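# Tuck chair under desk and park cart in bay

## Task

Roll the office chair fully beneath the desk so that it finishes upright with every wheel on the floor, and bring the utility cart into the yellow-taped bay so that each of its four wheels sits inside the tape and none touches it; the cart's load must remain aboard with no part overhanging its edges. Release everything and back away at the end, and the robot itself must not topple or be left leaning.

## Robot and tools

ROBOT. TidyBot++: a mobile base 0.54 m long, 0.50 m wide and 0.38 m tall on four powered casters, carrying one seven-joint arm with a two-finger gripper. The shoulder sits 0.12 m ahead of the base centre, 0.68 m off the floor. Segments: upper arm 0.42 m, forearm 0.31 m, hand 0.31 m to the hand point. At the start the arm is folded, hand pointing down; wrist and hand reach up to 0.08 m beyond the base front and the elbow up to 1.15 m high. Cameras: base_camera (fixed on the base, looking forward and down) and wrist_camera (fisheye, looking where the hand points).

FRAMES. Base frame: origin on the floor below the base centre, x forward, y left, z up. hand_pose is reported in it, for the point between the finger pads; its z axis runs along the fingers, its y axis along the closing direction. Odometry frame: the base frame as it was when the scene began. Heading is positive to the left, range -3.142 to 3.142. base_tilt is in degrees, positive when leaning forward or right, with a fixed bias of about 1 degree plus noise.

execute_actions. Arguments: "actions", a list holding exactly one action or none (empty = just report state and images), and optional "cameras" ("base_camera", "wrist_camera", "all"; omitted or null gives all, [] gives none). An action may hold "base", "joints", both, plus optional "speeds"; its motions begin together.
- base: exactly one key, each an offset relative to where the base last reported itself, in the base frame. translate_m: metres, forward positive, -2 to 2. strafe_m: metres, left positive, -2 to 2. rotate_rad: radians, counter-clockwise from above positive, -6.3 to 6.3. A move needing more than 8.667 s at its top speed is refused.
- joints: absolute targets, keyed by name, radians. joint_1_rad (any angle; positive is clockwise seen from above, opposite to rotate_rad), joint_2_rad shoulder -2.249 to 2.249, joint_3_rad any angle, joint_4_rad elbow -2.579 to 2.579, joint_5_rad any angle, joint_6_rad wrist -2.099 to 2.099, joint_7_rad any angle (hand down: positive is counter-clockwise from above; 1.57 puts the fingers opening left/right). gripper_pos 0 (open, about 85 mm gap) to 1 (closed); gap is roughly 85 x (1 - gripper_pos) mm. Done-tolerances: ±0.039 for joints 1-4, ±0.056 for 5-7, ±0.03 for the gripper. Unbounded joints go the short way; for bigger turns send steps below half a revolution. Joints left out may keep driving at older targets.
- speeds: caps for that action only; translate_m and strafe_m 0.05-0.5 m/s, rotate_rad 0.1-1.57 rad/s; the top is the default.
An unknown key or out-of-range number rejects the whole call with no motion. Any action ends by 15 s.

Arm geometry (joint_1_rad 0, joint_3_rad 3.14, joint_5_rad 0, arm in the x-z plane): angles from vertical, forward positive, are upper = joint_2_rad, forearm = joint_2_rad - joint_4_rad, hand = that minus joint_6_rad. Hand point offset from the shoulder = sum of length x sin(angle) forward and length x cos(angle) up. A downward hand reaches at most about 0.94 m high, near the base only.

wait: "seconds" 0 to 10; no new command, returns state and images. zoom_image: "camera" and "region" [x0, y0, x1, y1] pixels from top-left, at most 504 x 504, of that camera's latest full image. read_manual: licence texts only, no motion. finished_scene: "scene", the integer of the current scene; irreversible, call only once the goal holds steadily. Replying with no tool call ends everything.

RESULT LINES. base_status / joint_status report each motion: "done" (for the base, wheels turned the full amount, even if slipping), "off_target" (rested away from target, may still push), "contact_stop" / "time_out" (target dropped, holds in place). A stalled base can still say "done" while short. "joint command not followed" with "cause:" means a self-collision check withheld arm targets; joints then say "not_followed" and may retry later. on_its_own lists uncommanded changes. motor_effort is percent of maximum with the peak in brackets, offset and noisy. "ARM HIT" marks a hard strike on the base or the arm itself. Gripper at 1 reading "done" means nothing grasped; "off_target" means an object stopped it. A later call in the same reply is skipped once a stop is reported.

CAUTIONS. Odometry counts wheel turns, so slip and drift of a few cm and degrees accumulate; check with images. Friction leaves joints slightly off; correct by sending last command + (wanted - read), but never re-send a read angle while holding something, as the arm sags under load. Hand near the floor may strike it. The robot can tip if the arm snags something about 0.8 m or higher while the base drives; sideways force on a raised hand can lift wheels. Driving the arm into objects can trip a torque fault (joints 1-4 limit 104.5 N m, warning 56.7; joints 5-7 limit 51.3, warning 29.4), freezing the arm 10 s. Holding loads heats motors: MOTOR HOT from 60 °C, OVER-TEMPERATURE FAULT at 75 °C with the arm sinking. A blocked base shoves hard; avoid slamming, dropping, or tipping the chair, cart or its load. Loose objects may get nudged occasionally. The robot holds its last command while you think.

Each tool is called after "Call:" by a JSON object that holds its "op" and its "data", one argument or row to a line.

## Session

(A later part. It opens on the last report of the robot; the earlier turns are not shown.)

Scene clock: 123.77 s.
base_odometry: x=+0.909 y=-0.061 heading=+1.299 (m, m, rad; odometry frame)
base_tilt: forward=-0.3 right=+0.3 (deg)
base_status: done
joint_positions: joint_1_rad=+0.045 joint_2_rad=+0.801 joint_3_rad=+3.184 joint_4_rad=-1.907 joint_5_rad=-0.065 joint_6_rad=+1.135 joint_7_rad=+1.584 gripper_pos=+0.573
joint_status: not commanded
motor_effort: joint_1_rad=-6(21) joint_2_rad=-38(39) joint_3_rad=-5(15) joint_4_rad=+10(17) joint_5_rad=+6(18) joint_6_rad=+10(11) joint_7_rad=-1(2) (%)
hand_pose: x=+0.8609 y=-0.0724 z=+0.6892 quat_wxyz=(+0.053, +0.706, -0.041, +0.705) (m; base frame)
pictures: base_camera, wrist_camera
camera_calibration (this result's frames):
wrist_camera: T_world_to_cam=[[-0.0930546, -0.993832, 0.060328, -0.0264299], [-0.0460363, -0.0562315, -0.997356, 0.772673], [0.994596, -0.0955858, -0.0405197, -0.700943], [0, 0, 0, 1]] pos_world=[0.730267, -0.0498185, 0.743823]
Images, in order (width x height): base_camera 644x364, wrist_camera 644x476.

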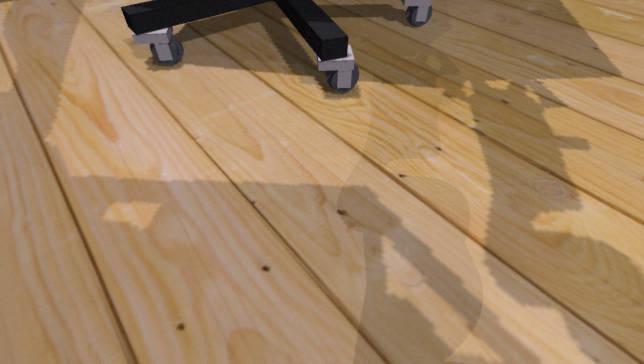

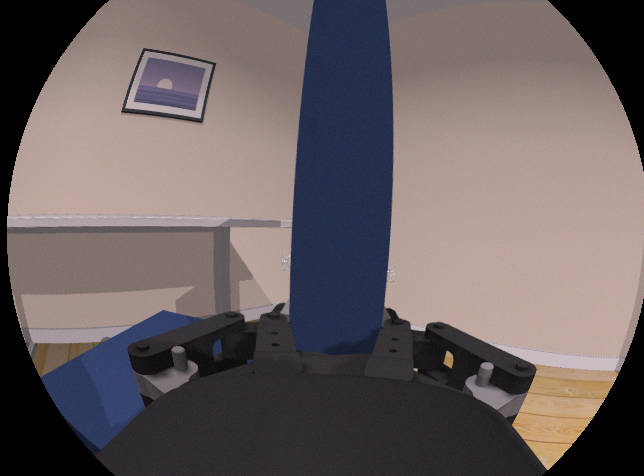

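Call:
{"op": "execute_actions", "data": {
  "actions": [
    {"base":{"rotate_rad":-0.85},"speeds":{"rotate_rad":0.2}}
  ],
  "cameras": ["base_camera"]
}}

Call:
{"op": "execute_actions", "data": {
  "actions": [
    {"base":{"strafe_m":0.6},"speeds":{"strafe_m":0.15}}
  ]
}}

Call:
{"op": "execute_actions", "data": {
  "actions": [
    {"base":{"translate_m":-0.6},"speeds":{"translate_m":0.2}}
  ]
}}

Scene clock: 134.67 s.
base_odometry: x=+0.909 y=-0.061 heading=+0.452 (m, m, rad; odometry frame)
base_tilt: forward=-0.3 right=+0.3 (deg)
base_status: done
joint_positions: joint_1_rad=-0.023 joint_2_rad=+0.801 joint_3_rad=+3.121 joint_4_rad=-1.907 joint_5_rad=+0.042 joint_6_rad=+1.135 joint_7_rad=+1.585 gripper_pos=+0.574
joint_status: not commanded
motor_effort: joint_1_rad=+4(24) joint_2_rad=-35(40) joint_3_rad=+0(12) joint_4_rad=+12(17) joint_5_rad=-3(21) joint_6_rad=+8(12) joint_7_rad=-2(6) (%)
hand_pose: x=+0.8631 y=+0.0410 z=+0.6888 quat_wxyz=(-0.021, +0.707, +0.033, +0.706) (m; base frame)
pictures: base_camera
Images, in order (width x height): base_camera 644x364.

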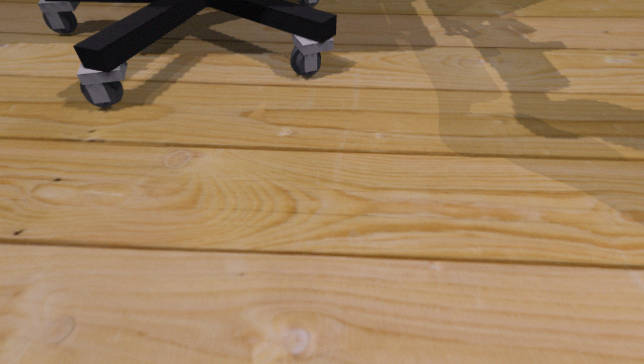

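Scene clock: 139.70 s.
base_odometry: x=+0.648 y=+0.480 heading=+0.451 (m, m, rad; odometry frame)
base_tilt: forward=-0.2 right=+0.3 (deg)
base_status: done
joint_positions: joint_1_rad=+0.045 joint_2_rad=+0.801 joint_3_rad=+3.183 joint_4_rad=-1.907 joint_5_rad=-0.065 joint_6_rad=+1.137 joint_7_rad=+1.585 gripper_pos=+0.574
joint_status: not commanded
motor_effort: joint_1_rad=-5(20) joint_2_rad=-38(40) joint_3_rad=-5(14) joint_4_rad=+10(17) joint_5_rad=+6(18) joint_6_rad=+10(11) joint_7_rad=+0(3) (%)
hand_pose: x=+0.8610 y=-0.0719 z=+0.6892 quat_wxyz=(+0.053, +0.706, -0.041, +0.705) (m; base frame)
pictures: base_camera, wrist_camera
camera_calibration (this result's frames):
wrist_camera: T_world_to_cam=[[-0.0923314, -0.993879, 0.0606591, -0.0267261], [-0.0448178, -0.0567095, -0.997384, 0.771648], [0.994719, -0.0948085, -0.0393074, -0.701872], [0, 0, 0, 1]] pos_world=[0.730281, -0.0493462, 0.743662]
Images, in order (width x height): base_camera 644x364, wrist_camera 644x476.

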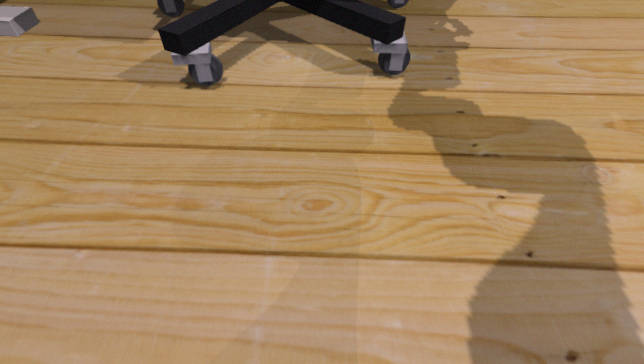

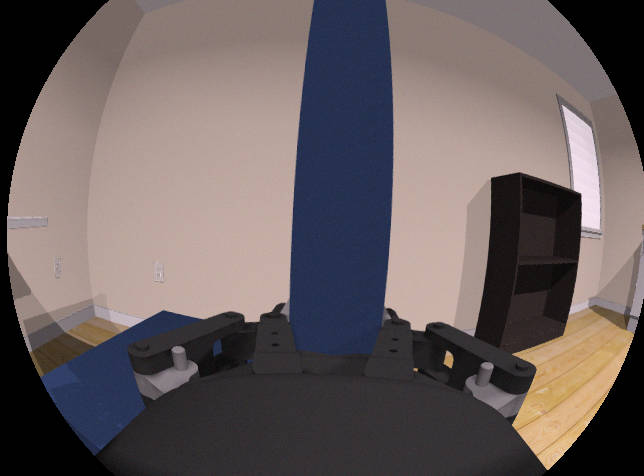

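Scene clock: 143.47 s.
base_odometry: x=+0.107 y=+0.218 heading=+0.451 (m, m, rad; odometry frame)
base_tilt: forward=-0.3 right=+0.3 (deg)
base_status: done
joint_positions: joint_1_rad=-0.019 joint_2_rad=+0.806 joint_3_rad=+3.138 joint_4_rad=-1.901 joint_5_rad=+0.007 joint_6_rad=+1.139 joint_7_rad=+1.585 gripper_pos=+0.574
joint_status: not commanded
motor_effort: joint_1_rad=+5(6) joint_2_rad=-36(43) joint_3_rad=+1(5) joint_4_rad=+14(14) joint_5_rad=-4(10) joint_6_rad=+8(14) joint_7_rad=-1(2) (%)
hand_pose: x=+0.8661 y=+0.0190 z=+0.6889 quat_wxyz=(-0.005, +0.706, +0.015, +0.708) (m; base frame)
pictures: base_camera, wrist_camera
camera_calibration (this result's frames):
wrist_camera: T_world_to_cam=[[0.067239, -0.996032, 0.0582944, -0.0724123], [-0.0331569, -0.0606251, -0.99761, 0.766886], [0.997186, 0.0651454, -0.0371017, -0.705053], [0, 0, 0, 1]] pos_world=[0.733366, 0.0202985, 0.743115]
Images, in order (width x height): base_camera 644x364, wrist_camera 644x476.

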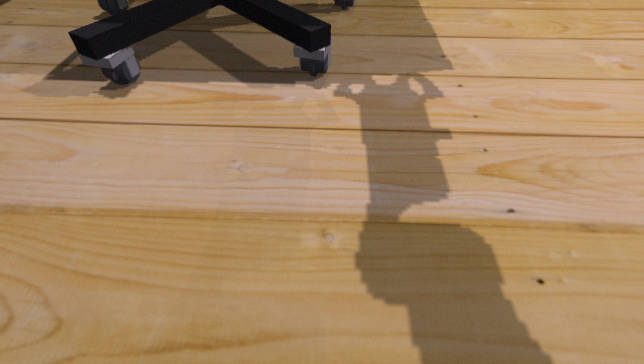

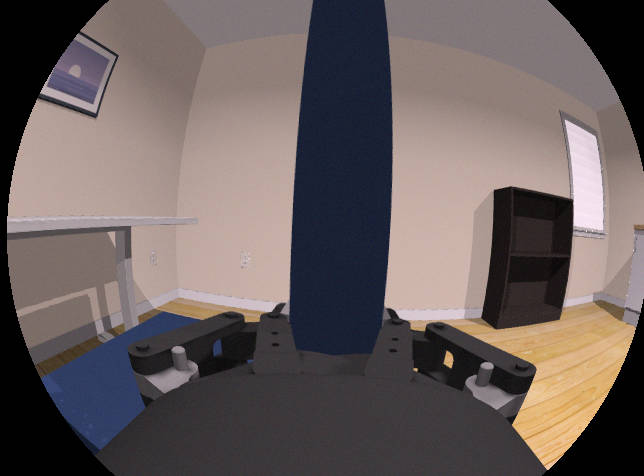

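Call:
{"op": "execute_actions", "data": {
  "actions": [
    {"base":{"translate_m":-0.1},"speeds":{"translate_m":0.15}}
  ],
  "cameras": []
}}

Call:
{"op": "execute_actions", "data": {
  "actions": [
    {"base":{"strafe_m":0.45},"speeds":{"strafe_m":0.13}}
  ]
}}

Scene clock: 148.57 s.
base_odometry: x=+0.017 y=+0.174 heading=+0.451 (m, m, rad; odometry frame)
base_tilt: forward=-0.3 right=+0.3 (deg)
base_status: done
joint_positions: joint_1_rad=-0.018 joint_2_rad=+0.810 joint_3_rad=+3.138 joint_4_rad=-1.895 joint_5_rad=+0.004 joint_6_rad=+1.139 joint_7_rad=+1.585 gripper_pos=+0.574
joint_status: not commanded
motor_effort: joint_1_rad=+4(8) joint_2_rad=-37(44) joint_3_rad=+0(3) joint_4_rad=+14(14) joint_5_rad=-4(4) joint_6_rad=+9(15) joint_7_rad=-2(2) (%)
hand_pose: x=+0.8679 y=+0.0183 z=+0.6890 quat_wxyz=(-0.004, +0.705, +0.013, +0.709) (m; base frame)
pictures: none
No camera images: the call's "cameras" was empty. Leave "cameras" out to get every camera's image.

Scene clock: 152.90 s.
base_odometry: x=-0.179 y=+0.579 heading=+0.451 (m, m, rad; odometry frame)
base_tilt: forward=-0.2 right=+0.3 (deg)
base_status: done
joint_positions: joint_1_rad=+0.044 joint_2_rad=+0.806 joint_3_rad=+3.182 joint_4_rad=-1.901 joint_5_rad=-0.064 joint_6_rad=+1.141 joint_7_rad=+1.582 gripper_pos=+0.574
joint_status: not commanded
motor_effort: joint_1_rad=-6(17) joint_2_rad=-39(40) joint_3_rad=-5(12) joint_4_rad=+10(16) joint_5_rad=+7(14) joint_6_rad=+9(10) joint_7_rad=-1(2) (%)
hand_pose: x=+0.8629 y=-0.0702 z=+0.6893 quat_wxyz=(+0.051, +0.704, -0.041, +0.707) (m; base frame)
pictures: base_camera, wrist_camera
camera_calibration (this result's frames):
wrist_camera: T_world_to_cam=[[-0.0900316, -0.994246, 0.0580526, -0.0251001], [-0.0398449, -0.0546469, -0.99771, 0.768007], [0.995142, -0.0921386, -0.0346956, -0.706996], [0, 0, 0, 1]] pos_world=[0.731903, -0.0481282, 0.743176]
Images, in order (width x height): base_camera 644x364, wrist_camera 644x476.

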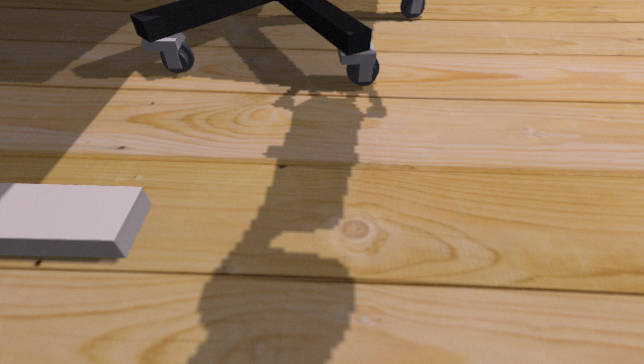

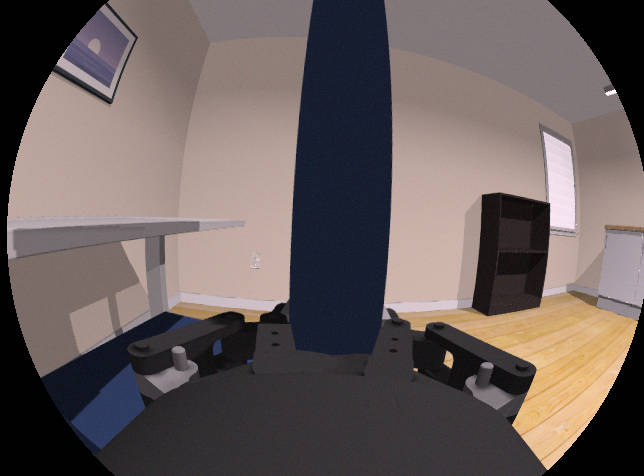

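Call:
{"op": "execute_actions", "data": {
  "actions": [
    {"base":{"strafe_m":0.12},"speeds":{"strafe_m":0.1}}
  ],
  "cameras": ["wrist_camera"]
}}

Call:
{"op": "execute_actions", "data": {
  "actions": [
    {"base":{"strafe_m":-0.07},"joints":{"gripper_pos":0}}
  ],
  "cameras": []
}}

Call:
{"op": "execute_actions", "data": {
  "actions": [
    {"base":{"translate_m":-0.12}}
  ],
  "cameras": ["wrist_camera"]
}}

Call:
{"op": "execute_actions", "data": {
  "actions": [
    {"base":{"strafe_m":-0.75},"joints":{"joint_2_rad":0.3,"joint_4_rad":-2.4}}
  ],
  "cameras": []
}}

Call:
{"op": "execute_actions", "data": {
  "actions": [
    {"base":{"translate_m":1.19}}
  ],
  "cameras": []
}}

Call:
{"op": "execute_actions", "data": {
  "actions": [
    {"base":{"strafe_m":-0.4}}
  ],
  "cameras": []
}}

Call:
{"op": "execute_actions", "data": {
  "actions": [
    {"base":{"rotate_rad":1.55},"joints":{"joint_1_rad":0,"joint_5_rad":0,"joint_2_rad":1.15,"joint_4_rad":-1.65,"joint_6_rad":1.27}}
  ]
}}

Scene clock: 161.47 s.
base_odometry: x=-0.232 y=+0.687 heading=+0.451 (m, m, rad; odometry frame)
base_tilt: forward=-0.3 right=+0.2 (deg)
base_status: done
joint_positions: joint_1_rad=+0.052 joint_2_rad=+0.805 joint_3_rad=+3.185 joint_4_rad=-1.904 joint_5_rad=-0.065 joint_6_rad=+1.141 joint_7_rad=+1.582 gripper_pos=+0.574
joint_status: not commanded
motor_effort: joint_1_rad=-6(17) joint_2_rad=-38(39) joint_3_rad=-5(12) joint_4_rad=+10(16) joint_5_rad=+8(13) joint_6_rad=+8(10) joint_7_rad=+0(2) (%)
hand_pose: x=+0.8612 y=-0.0780 z=+0.6892 quat_wxyz=(+0.055, +0.704, -0.044, +0.706) (m; base frame)
pictures: wrist_camera
camera_calibration (this result's frames):
wrist_camera: T_world_to_cam=[[-0.10073, -0.993142, 0.0593563, -0.0246118], [-0.0416351, -0.0553997, -0.997596, 0.76886], [0.994042, -0.102959, -0.0357691, -0.705186], [0, 0, 0, 1]] pos_world=[0.730517, -0.0544537, 0.743248]
Images, in order (width x height): wrist_camera 644x476.

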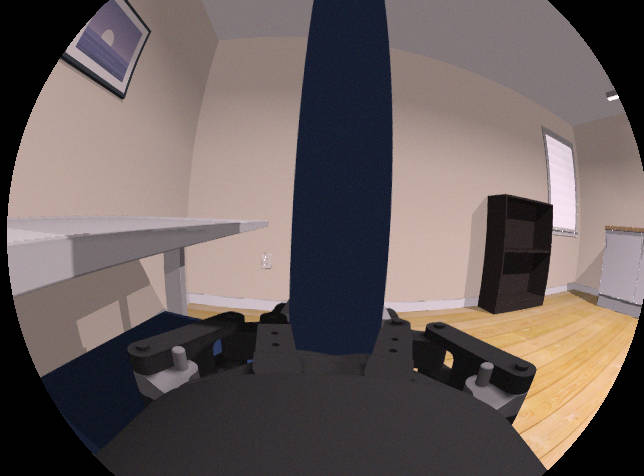

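Scene clock: 162.77 s.
base_odometry: x=-0.201 y=+0.624 heading=+0.451 (m, m, rad; odometry frame)
base_tilt: forward=-0.3 right=+0.2 (deg)
base_status: done
joint_positions: joint_1_rad=+0.012 joint_2_rad=+0.802 joint_3_rad=+3.155 joint_4_rad=-1.902 joint_5_rad=-0.019 joint_6_rad=+1.141 joint_7_rad=+1.582 gripper_pos=+0.000
joint_status: all done
motor_effort: joint_1_rad=+1(6) joint_2_rad=-36(40) joint_3_rad=-1(5) joint_4_rad=+12(12) joint_5_rad=+0(8) joint_6_rad=+9(10) joint_7_rad=+0(2) (%)
hand_pose: x=+0.8658 y=-0.0202 z=+0.6922 quat_wxyz=(+0.018, +0.704, -0.009, +0.710) (m; base frame)
pictures: none
No camera images: the call's "cameras" was empty. Leave "cameras" out to get every camera's image.

Scene clock: 164.10 s.
base_odometry: x=-0.309 y=+0.572 heading=+0.451 (m, m, rad; odometry frame)
base_tilt: forward=-0.3 right=+0.3 (deg)
base_status: done
joint_positions: joint_1_rad=+0.012 joint_2_rad=+0.802 joint_3_rad=+3.155 joint_4_rad=-1.902 joint_5_rad=-0.019 joint_6_rad=+1.141 joint_7_rad=+1.582 gripper_pos=+0.000
joint_status: not commanded
motor_effort: joint_1_rad=+1(2) joint_2_rad=-36(38) joint_3_rad=-1(1) joint_4_rad=+12(14) joint_5_rad=+0(0) joint_6_rad=+9(9) joint_7_rad=+0(0) (%)
hand_pose: x=+0.8658 y=-0.0201 z=+0.6923 quat_wxyz=(+0.018, +0.704, -0.009, +0.710) (m; base frame)
pictures: wrist_camera
camera_calibration (this result's frames):
wrist_camera: T_world_to_cam=[[0.000778389, -0.998386, 0.056794, -0.0529835], [-0.03134, -0.0567905, -0.997894, 0.766643], [0.999508, -0.00100317, -0.0313336, -0.709439], [0, 0, 0, 1]] pos_world=[0.733158, -0.0100716, 0.745808]
Images, in order (width x height): wrist_camera 644x476.

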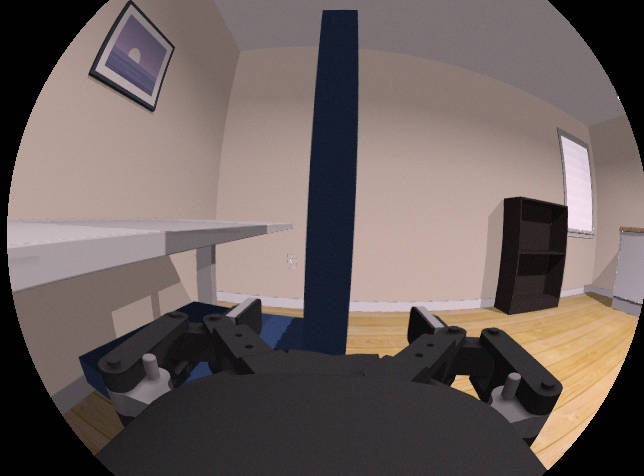

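Scene clock: 166.97 s.
base_odometry: x=+0.017 y=-0.103 heading=+0.451 (m, m, rad; odometry frame)
base_tilt: forward=-0.3 right=+0.3 (deg)
base_status: done
joint_positions: joint_1_rad=+0.001 joint_2_rad=+0.307 joint_3_rad=+3.150 joint_4_rad=-2.385 joint_5_rad=-0.019 joint_6_rad=+1.141 joint_7_rad=+1.582 gripper_pos=+0.000
joint_status: all done
motor_effort: joint_1_rad=+1(4) joint_2_rad=-22(37) joint_3_rad=+0(2) joint_4_rad=+12(12) joint_5_rad=+0(1) joint_6_rad=+9(9) joint_7_rad=+0(0) (%)
hand_pose: x=+0.6941 y=-0.0089 z=+0.8064 quat_wxyz=(+0.011, +0.700, -0.007, +0.714) (m; base frame)
pictures: none
No camera images: the call's "cameras" was empty. Leave "cameras" out to get every camera's image.

Scene clock: 170.70 s.
base_odometry: x=+1.089 y=+0.415 heading=+0.451 (m, m, rad; odometry frame)
base_tilt: forward=-0.3 right=+0.3 (deg)
base_status: done
joint_positions: joint_1_rad=+0.001 joint_2_rad=+0.305 joint_3_rad=+3.150 joint_4_rad=-2.387 joint_5_rad=-0.019 joint_6_rad=+1.141 joint_7_rad=+1.582 gripper_pos=+0.000
joint_status: not commanded
motor_effort: joint_1_rad=+1(1) joint_2_rad=-22(23) joint_3_rad=-1(1) joint_4_rad=+12(13) joint_5_rad=+0(0) joint_6_rad=+8(9) joint_7_rad=+0(0) (%)
hand_pose: x=+0.6932 y=-0.0089 z=+0.8061 quat_wxyz=(+0.011, +0.700, -0.007, +0.714) (m; base frame)
pictures: none
No camera images: the call's "cameras" was empty. Leave "cameras" out to get every camera's image.

Scene clock: 172.87 s.
base_odometry: x=+1.263 y=+0.055 heading=+0.451 (m, m, rad; odometry frame)
base_tilt: forward=-0.3 right=+0.3 (deg)
base_status: done
joint_positions: joint_1_rad=+0.004 joint_2_rad=+0.305 joint_3_rad=+3.149 joint_4_rad=-2.387 joint_5_rad=-0.018 joint_6_rad=+1.141 joint_7_rad=+1.582 gripper_pos=+0.000
joint_status: not commanded
motor_effort: joint_1_rad=+1(2) joint_2_rad=-22(23) joint_3_rad=-1(3) joint_4_rad=+12(12) joint_5_rad=+0(1) joint_6_rad=+9(9) joint_7_rad=+0(0) (%)
hand_pose: x=+0.6931 y=-0.0099 z=+0.8060 quat_wxyz=(+0.012, +0.700, -0.008, +0.714) (m; base frame)
pictures: none
No camera images: the call's "cameras" was empty. Leave "cameras" out to get every camera's image.

Scene clock: 175.47 s.
base_odometry: x=+1.263 y=+0.055 heading=+2.000 (m, m, rad; odometry frame)
base_tilt: forward=-0.3 right=+0.3 (deg)
base_status: done
joint_positions: joint_1_rad=-0.005 joint_2_rad=+1.145 joint_3_rad=+3.138 joint_4_rad=-1.669 joint_5_rad=-0.015 joint_6_rad=+1.227 joint_7_rad=+1.582 gripper_pos=+0.000
joint_status: all done
motor_effort: joint_1_rad=+1(5) joint_2_rad=-41(43) joint_3_rad=-1(4) joint_4_rad=+10(13) joint_5_rad=+0(1) joint_6_rad=+9(9) joint_7_rad=+0(0) (%)
hand_pose: x=+0.9144 y=+0.0021 z=+0.5525 quat_wxyz=(+0.004, +0.713, -0.002, +0.701) (m; base frame)
pictures: base_camera, wrist_camera
camera_calibration (this result's frames):
wrist_camera: T_world_to_cam=[[0.0326951, -0.998397, 0.046208, -0.046302], [-0.0548349, -0.047955, -0.997343, 0.651086], [0.99796, 0.0300744, -0.0563149, -0.747261], [0, 0, 0, 1]] pos_world=[0.782952, 0.00746846, 0.609414]
Images, in order (width x height): base_camera 644x364, wrist_camera 644x476.

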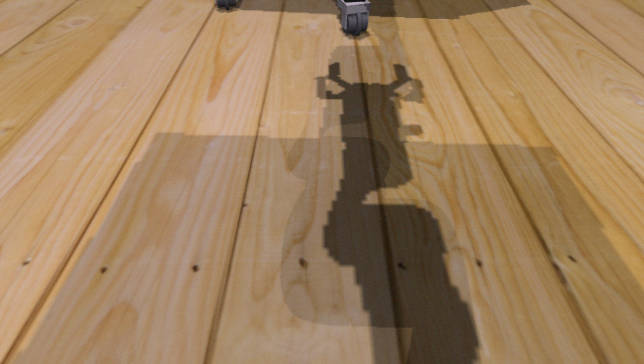

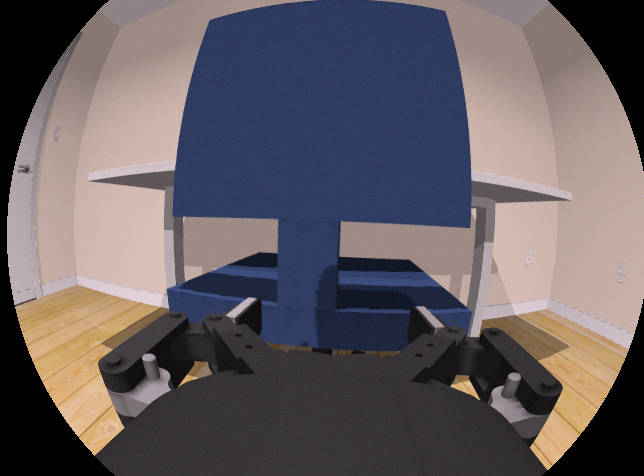

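Call:
{"op": "execute_actions", "data": {
  "actions": [
    {"base":{"strafe_m":0.04}}
  ],
  "cameras": []
}}

Call:
{"op": "execute_actions", "data": {
  "actions": [
    {"base":{"translate_m":0.17},"speeds":{"translate_m":0.15}}
  ],
  "cameras": ["wrist_camera"]
}}

Scene clock: 178.23 s.
base_odometry: x=+1.227 y=+0.038 heading=+2.002 (m, m, rad; odometry frame)
base_tilt: forward=-0.3 right=+0.3 (deg)
base_status: done
joint_positions: joint_1_rad=-0.007 joint_2_rad=+1.145 joint_3_rad=+3.138 joint_4_rad=-1.669 joint_5_rad=-0.015 joint_6_rad=+1.228 joint_7_rad=+1.582 gripper_pos=+0.000
joint_status: not commanded
motor_effort: joint_1_rad=+1(6) joint_2_rad=-41(42) joint_3_rad=-1(3) joint_4_rad=+11(11) joint_5_rad=+0(1) joint_6_rad=+9(9) joint_7_rad=+0(0) (%)
hand_pose: x=+0.9145 y=+0.0039 z=+0.5528 quat_wxyz=(+0.003, +0.713, -0.001, +0.701) (m; base frame)
pictures: none
No camera images: the call's "cameras" was empty. Leave "cameras" out to get every camera's image.

Scene clock: 180.03 s.
base_odometry: x=+1.156 y=+0.192 heading=+2.002 (m, m, rad; odometry frame)
base_tilt: forward=-0.2 right=+0.3 (deg)
base_status: done
joint_positions: joint_1_rad=-0.006 joint_2_rad=+1.146 joint_3_rad=+3.138 joint_4_rad=-1.664 joint_5_rad=-0.015 joint_6_rad=+1.229 joint_7_rad=+1.582 gripper_pos=+0.000
joint_status: not commanded
motor_effort: joint_1_rad=+1(1) joint_2_rad=-41(43) joint_3_rad=-1(2) joint_4_rad=+10(12) joint_5_rad=+0(1) joint_6_rad=+8(9) joint_7_rad=+0(0) (%)
hand_pose: x=+0.9161 y=+0.0036 z=+0.5553 quat_wxyz=(+0.003, +0.710, -0.001, +0.704) (m; base frame)
pictures: wrist_camera
camera_calibration (this result's frames):
wrist_camera: T_world_to_cam=[[0.0342789, -0.998338, 0.0463231, -0.0464749], [-0.0473303, -0.0479199, -0.997729, 0.6474], [0.998291, 0.0320086, -0.0488943, -0.753226], [0, 0, 0, 1]] pos_world=[0.784174, 0.00873536, 0.611254]
Images, in order (width x height): wrist_camera 644x476.

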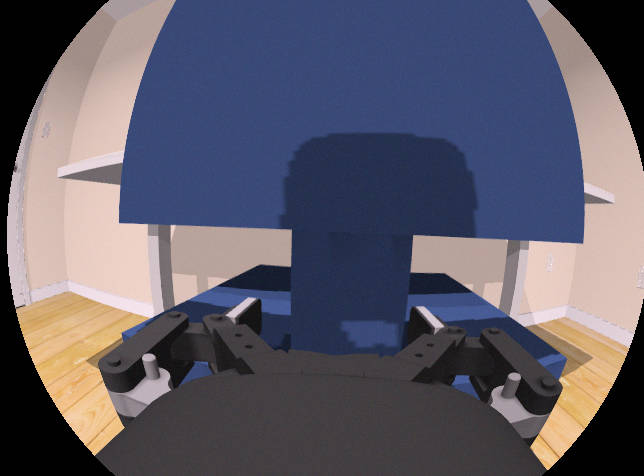

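Post slightly right now.

Call:
{"op": "execute_actions", "data": {
  "actions": [
    {"joints":{"joint_1_rad":0.018}}
  ],
  "cameras": []
}}

Call:
{"op": "execute_actions", "data": {
  "actions": [
    {"base":{"translate_m":0.07},"speeds":{"translate_m":0.06}}
  ],
  "cameras": ["wrist_camera"]
}}

Scene clock: 182.90 s.
base_odometry: x=+1.156 y=+0.192 heading=+2.002 (m, m, rad; odometry frame)
base_tilt: forward=-0.2 right=+0.3 (deg)
base_status: not commanded
joint_positions: joint_1_rad=+0.007 joint_2_rad=+1.146 joint_3_rad=+3.138 joint_4_rad=-1.664 joint_5_rad=-0.015 joint_6_rad=+1.229 joint_7_rad=+1.582 gripper_pos=+0.000
joint_status: all done
motor_effort: joint_1_rad=+1(3) joint_2_rad=-41(41) joint_3_rad=-1(1) joint_4_rad=+10(10) joint_5_rad=+0(0) joint_6_rad=+8(9) joint_7_rad=+0(0) (%)
hand_pose: x=+0.9161 y=-0.0074 z=+0.5553 quat_wxyz=(+0.008, +0.710, -0.006, +0.704) (m; base frame)
pictures: none
No camera images: the call's "cameras" was empty. Leave "cameras" out to get every camera's image.

Scene clock: 184.57 s.
base_odometry: x=+1.126 y=+0.256 heading=+2.002 (m, m, rad; odometry frame)
base_tilt: forward=-0.2 right=+0.3 (deg)
base_status: done
joint_positions: joint_1_rad=+0.008 joint_2_rad=+1.146 joint_3_rad=+3.138 joint_4_rad=-1.663 joint_5_rad=-0.015 joint_6_rad=+1.229 joint_7_rad=+1.582 gripper_pos=+0.000
joint_status: not commanded
motor_effort: joint_1_rad=+1(4) joint_2_rad=-41(42) joint_3_rad=-1(2) joint_4_rad=+11(11) joint_5_rad=+0(1) joint_6_rad=+9(9) joint_7_rad=+0(0) (%)
hand_pose: x=+0.9162 y=-0.0079 z=+0.5556 quat_wxyz=(+0.008, +0.710, -0.006, +0.704) (m; base frame)
pictures: wrist_camera
camera_calibration (this result's frames):
wrist_camera: T_world_to_cam=[[0.0198685, -0.998728, 0.0463442, -0.0447618], [-0.0472921, -0.0472403, -0.997763, 0.647134], [0.998683, 0.0176324, -0.0481706, -0.753871], [0, 0, 0, 1]] pos_world=[0.784372, -0.000841588, 0.611446]
Images, in order (width x height): wrist_camera 644x476.

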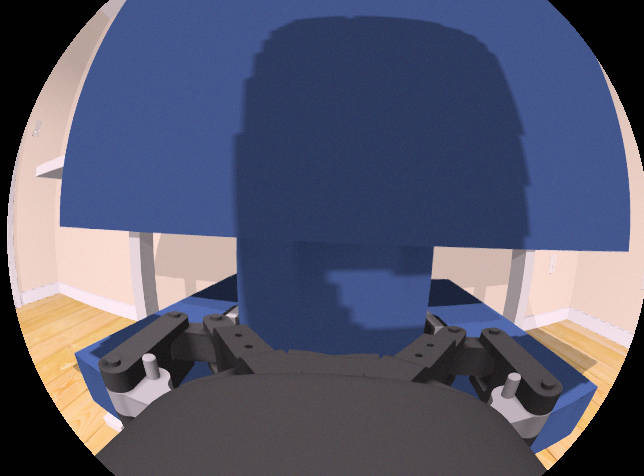

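Call:
{"op": "execute_actions", "data": {
  "actions": [
    {"joints":{"gripper_pos":1}}
  ],
  "cameras": []
}}

Call:
{"op": "execute_actions", "data": {
  "actions": [
    {"base":{"translate_m":0.1},"speeds":{"translate_m":0.08}}
  ]
}}

Scene clock: 187.07 s.
base_odometry: x=+1.126 y=+0.256 heading=+2.002 (m, m, rad; odometry frame)
base_tilt: forward=-0.2 right=+0.2 (deg)
base_status: not commanded
joint_positions: joint_1_rad=+0.009 joint_2_rad=+1.146 joint_3_rad=+3.138 joint_4_rad=-1.664 joint_5_rad=-0.011 joint_6_rad=+1.231 joint_7_rad=+1.582 gripper_pos=+0.090
joint_status: gripper_pos off_target (ended at +0.090, target +1.000)
motor_effort: joint_1_rad=+2(5) joint_2_rad=-42(43) joint_3_rad=+0(5) joint_4_rad=+12(16) joint_5_rad=+0(5) joint_6_rad=+9(10) joint_7_rad=+1(1) (%)
hand_pose: x=+0.9160 y=-0.0079 z=+0.5557 quat_wxyz=(+0.008, +0.710, -0.005, +0.704) (m; base frame)
pictures: none
No camera images: the call's "cameras" was empty. Leave "cameras" out to get every camera's image.

Scene clock: 188.83 s.
base_odometry: x=+1.084 y=+0.347 heading=+2.003 (m, m, rad; odometry frame)
base_tilt: forward=-0.2 right=+0.3 (deg)
base_status: done
joint_positions: joint_1_rad=-0.004 joint_2_rad=+1.149 joint_3_rad=+3.132 joint_4_rad=-1.667 joint_5_rad=+0.006 joint_6_rad=+1.244 joint_7_rad=+1.582 gripper_pos=+0.090
joint_status: not commanded
motor_effort: joint_1_rad=+7(8) joint_2_rad=-39(46) joint_3_rad=+3(4) joint_4_rad=+12(18) joint_5_rad=-4(4) joint_6_rad=+9(13) joint_7_rad=+2(2) (%)
hand_pose: x=+0.9146 y=+0.0109 z=+0.5556 quat_wxyz=(-0.004, +0.708, +0.006, +0.707) (m; base frame)
pictures: base_camera, wrist_camera
camera_calibration (this result's frames):
wrist_camera: T_world_to_cam=[[0.0543982, -0.99737, 0.047895, -0.0584322], [-0.0384726, -0.0500239, -0.998007, 0.640031], [0.997778, 0.0524471, -0.0410926, -0.756004], [0, 0, 0, 1]] pos_world=[0.782127, 0.0133886, 0.610487]
Images, in order (width x height): base_camera 644x364, wrist_camera 644x476.

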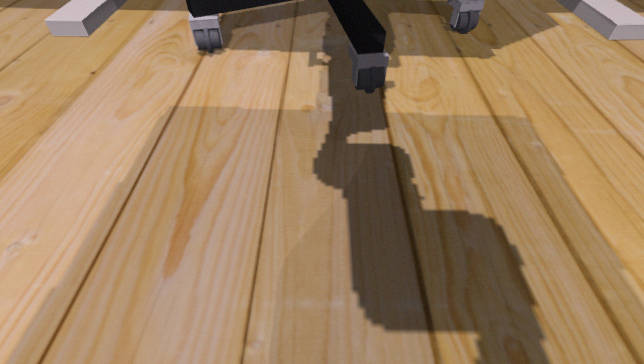

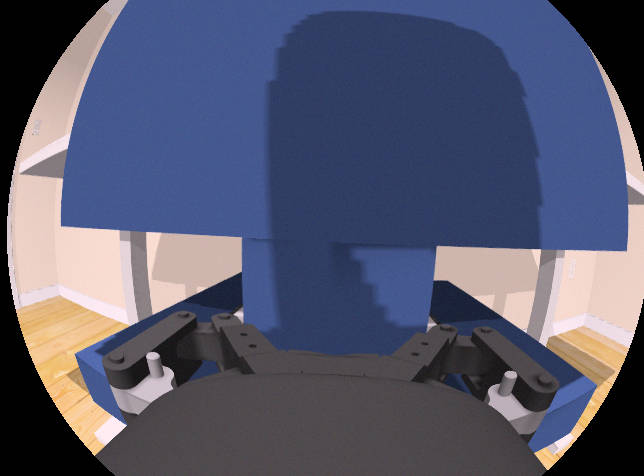

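Call:
{"op": "execute_actions", "data": {
  "actions": [
    {"base":{"translate_m":0.07},"speeds":{"translate_m":0.06}}
  ],
  "cameras": ["base_camera"]
}}

Scene clock: 191.67 s.
base_odometry: x=+1.055 y=+0.410 heading=+2.003 (m, m, rad; odometry frame)
base_tilt: forward=-0.3 right=+0.3 (deg)
base_status: done
joint_positions: joint_1_rad=-0.002 joint_2_rad=+1.139 joint_3_rad=+3.129 joint_4_rad=-1.705 joint_5_rad=+0.037 joint_6_rad=+1.264 joint_7_rad=+1.578 gripper_pos=+0.090
joint_status: not commanded
motor_effort: joint_1_rad=+4(10) joint_2_rad=-39(43) joint_3_rad=+0(4) joint_4_rad=+20(22) joint_5_rad=-9(9) joint_6_rad=+4(10) joint_7_rad=+1(3) (%)
hand_pose: x=+0.9043 y=+0.0189 z=+0.5549 quat_wxyz=(-0.012, +0.710, +0.017, +0.704) (m; base frame)
pictures: base_camera
Images, in order (width x height): base_camera 644x364.

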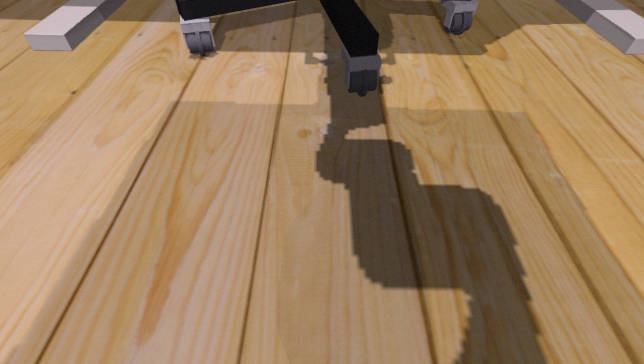

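Contact at one corner; open so it squares, and push slightly.

Call:
{"op": "execute_actions", "data": {
  "actions": [
    {"base":{"translate_m":0.025},"speeds":{"translate_m":0.05}}
  ],
  "cameras": []
}}

Call:
{"op": "execute_actions", "data": {
  "actions": [
    {"base":{"translate_m":-0.02},"joints":{"gripper_pos":0}}
  ],
  "cameras": []
}}

Call:
{"op": "execute_actions", "data": {
  "actions": [
    {"base":{"translate_m":-0.6}}
  ]
}}

Scene clock: 195.10 s.
base_odometry: x=+1.045 y=+0.431 heading=+2.003 (m, m, rad; odometry frame)
base_tilt: forward=-0.3 right=+0.3 (deg)
base_status: done
joint_positions: joint_1_rad=+0.001 joint_2_rad=+1.127 joint_3_rad=+3.130 joint_4_rad=-1.769 joint_5_rad=+0.044 joint_6_rad=+1.314 joint_7_rad=+1.578 gripper_pos=+0.090
joint_status: not commanded
motor_effort: joint_1_rad=+4(4) joint_2_rad=-36(40) joint_3_rad=-1(2) joint_4_rad=+32(34) joint_5_rad=-9(10) joint_6_rad=-2(5) joint_7_rad=-2(2) (%)
hand_pose: x=+0.8861 y=+0.0185 z=+0.5539 quat_wxyz=(-0.013, +0.711, +0.019, +0.703) (m; base frame)
pictures: none
No camera images: the call's "cameras" was empty. Leave "cameras" out to get every camera's image.

Scene clock: 196.30 s.
base_odometry: x=+1.053 y=+0.413 heading=+2.003 (m, m, rad; odometry frame)
base_tilt: forward=-0.2 right=+0.3 (deg)
base_status: done
joint_positions: joint_1_rad=-0.002 joint_2_rad=+1.158 joint_3_rad=+3.130 joint_4_rad=-1.667 joint_5_rad=+0.032 joint_6_rad=+1.296 joint_7_rad=+1.578 gripper_pos=+0.000
joint_status: all done
motor_effort: joint_1_rad=+5(8) joint_2_rad=-43(45) joint_3_rad=+1(3) joint_4_rad=+12(30) joint_5_rad=-2(9) joint_6_rad=+9(12) joint_7_rad=+0(3) (%)
hand_pose: x=+0.9131 y=+0.0175 z=+0.5651 quat_wxyz=(-0.011, +0.692, +0.015, +0.722) (m; base frame)
pictures: none
No camera images: the call's "cameras" was empty. Leave "cameras" out to get every camera's image.

Scene clock: 198.97 s.
base_odometry: x=+1.304 y=-0.132 heading=+2.003 (m, m, rad; odometry frame)
base_tilt: forward=-0.3 right=+0.3 (deg)
base_status: done
joint_positions: joint_1_rad=+0.010 joint_2_rad=+1.158 joint_3_rad=+3.131 joint_4_rad=-1.655 joint_5_rad=+0.022 joint_6_rad=+1.296 joint_7_rad=+1.578 gripper_pos=+0.000
joint_status: not commanded
motor_effort: joint_1_rad=+1(5) joint_2_rad=-41(43) joint_3_rad=-2(2) joint_4_rad=+11(12) joint_5_rad=+0(3) joint_6_rad=+9(10) joint_7_rad=+0(0) (%)
hand_pose: x=+0.9165 y=+0.0042 z=+0.5701 quat_wxyz=(-0.004, +0.688, +0.006, +0.726) (m; base frame)
pictures: base_camera, wrist_camera
camera_calibration (this result's frames):
wrist_camera: T_world_to_cam=[[0.0520338, -0.997391, 0.0500352, -0.0649743], [0.0168867, -0.0492172, -0.998645, 0.603798], [0.998503, 0.0528082, 0.0142817, -0.78926], [0, 0, 0, 1]] pos_world=[0.781263, 0.00659193, 0.617503]
Images, in order (width x height): base_camera 644x364, wrist_camera 644x476.

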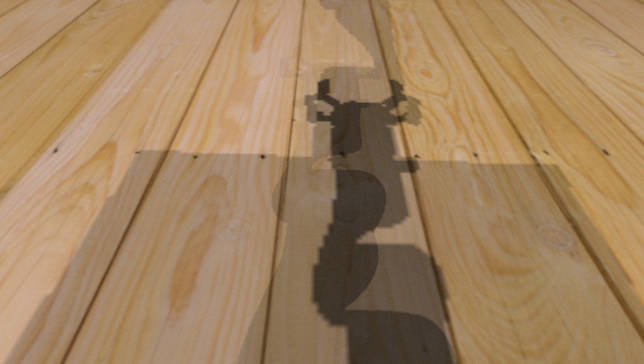

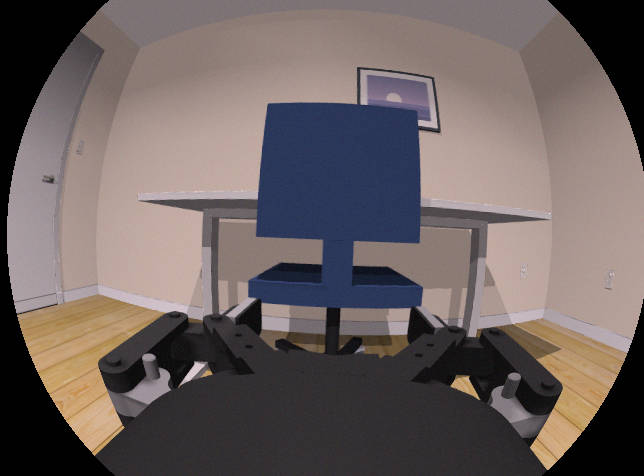

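Call:
{"op": "finished_scene", "data": {
  "scene": 2
}}

The scene is finished: the task was done.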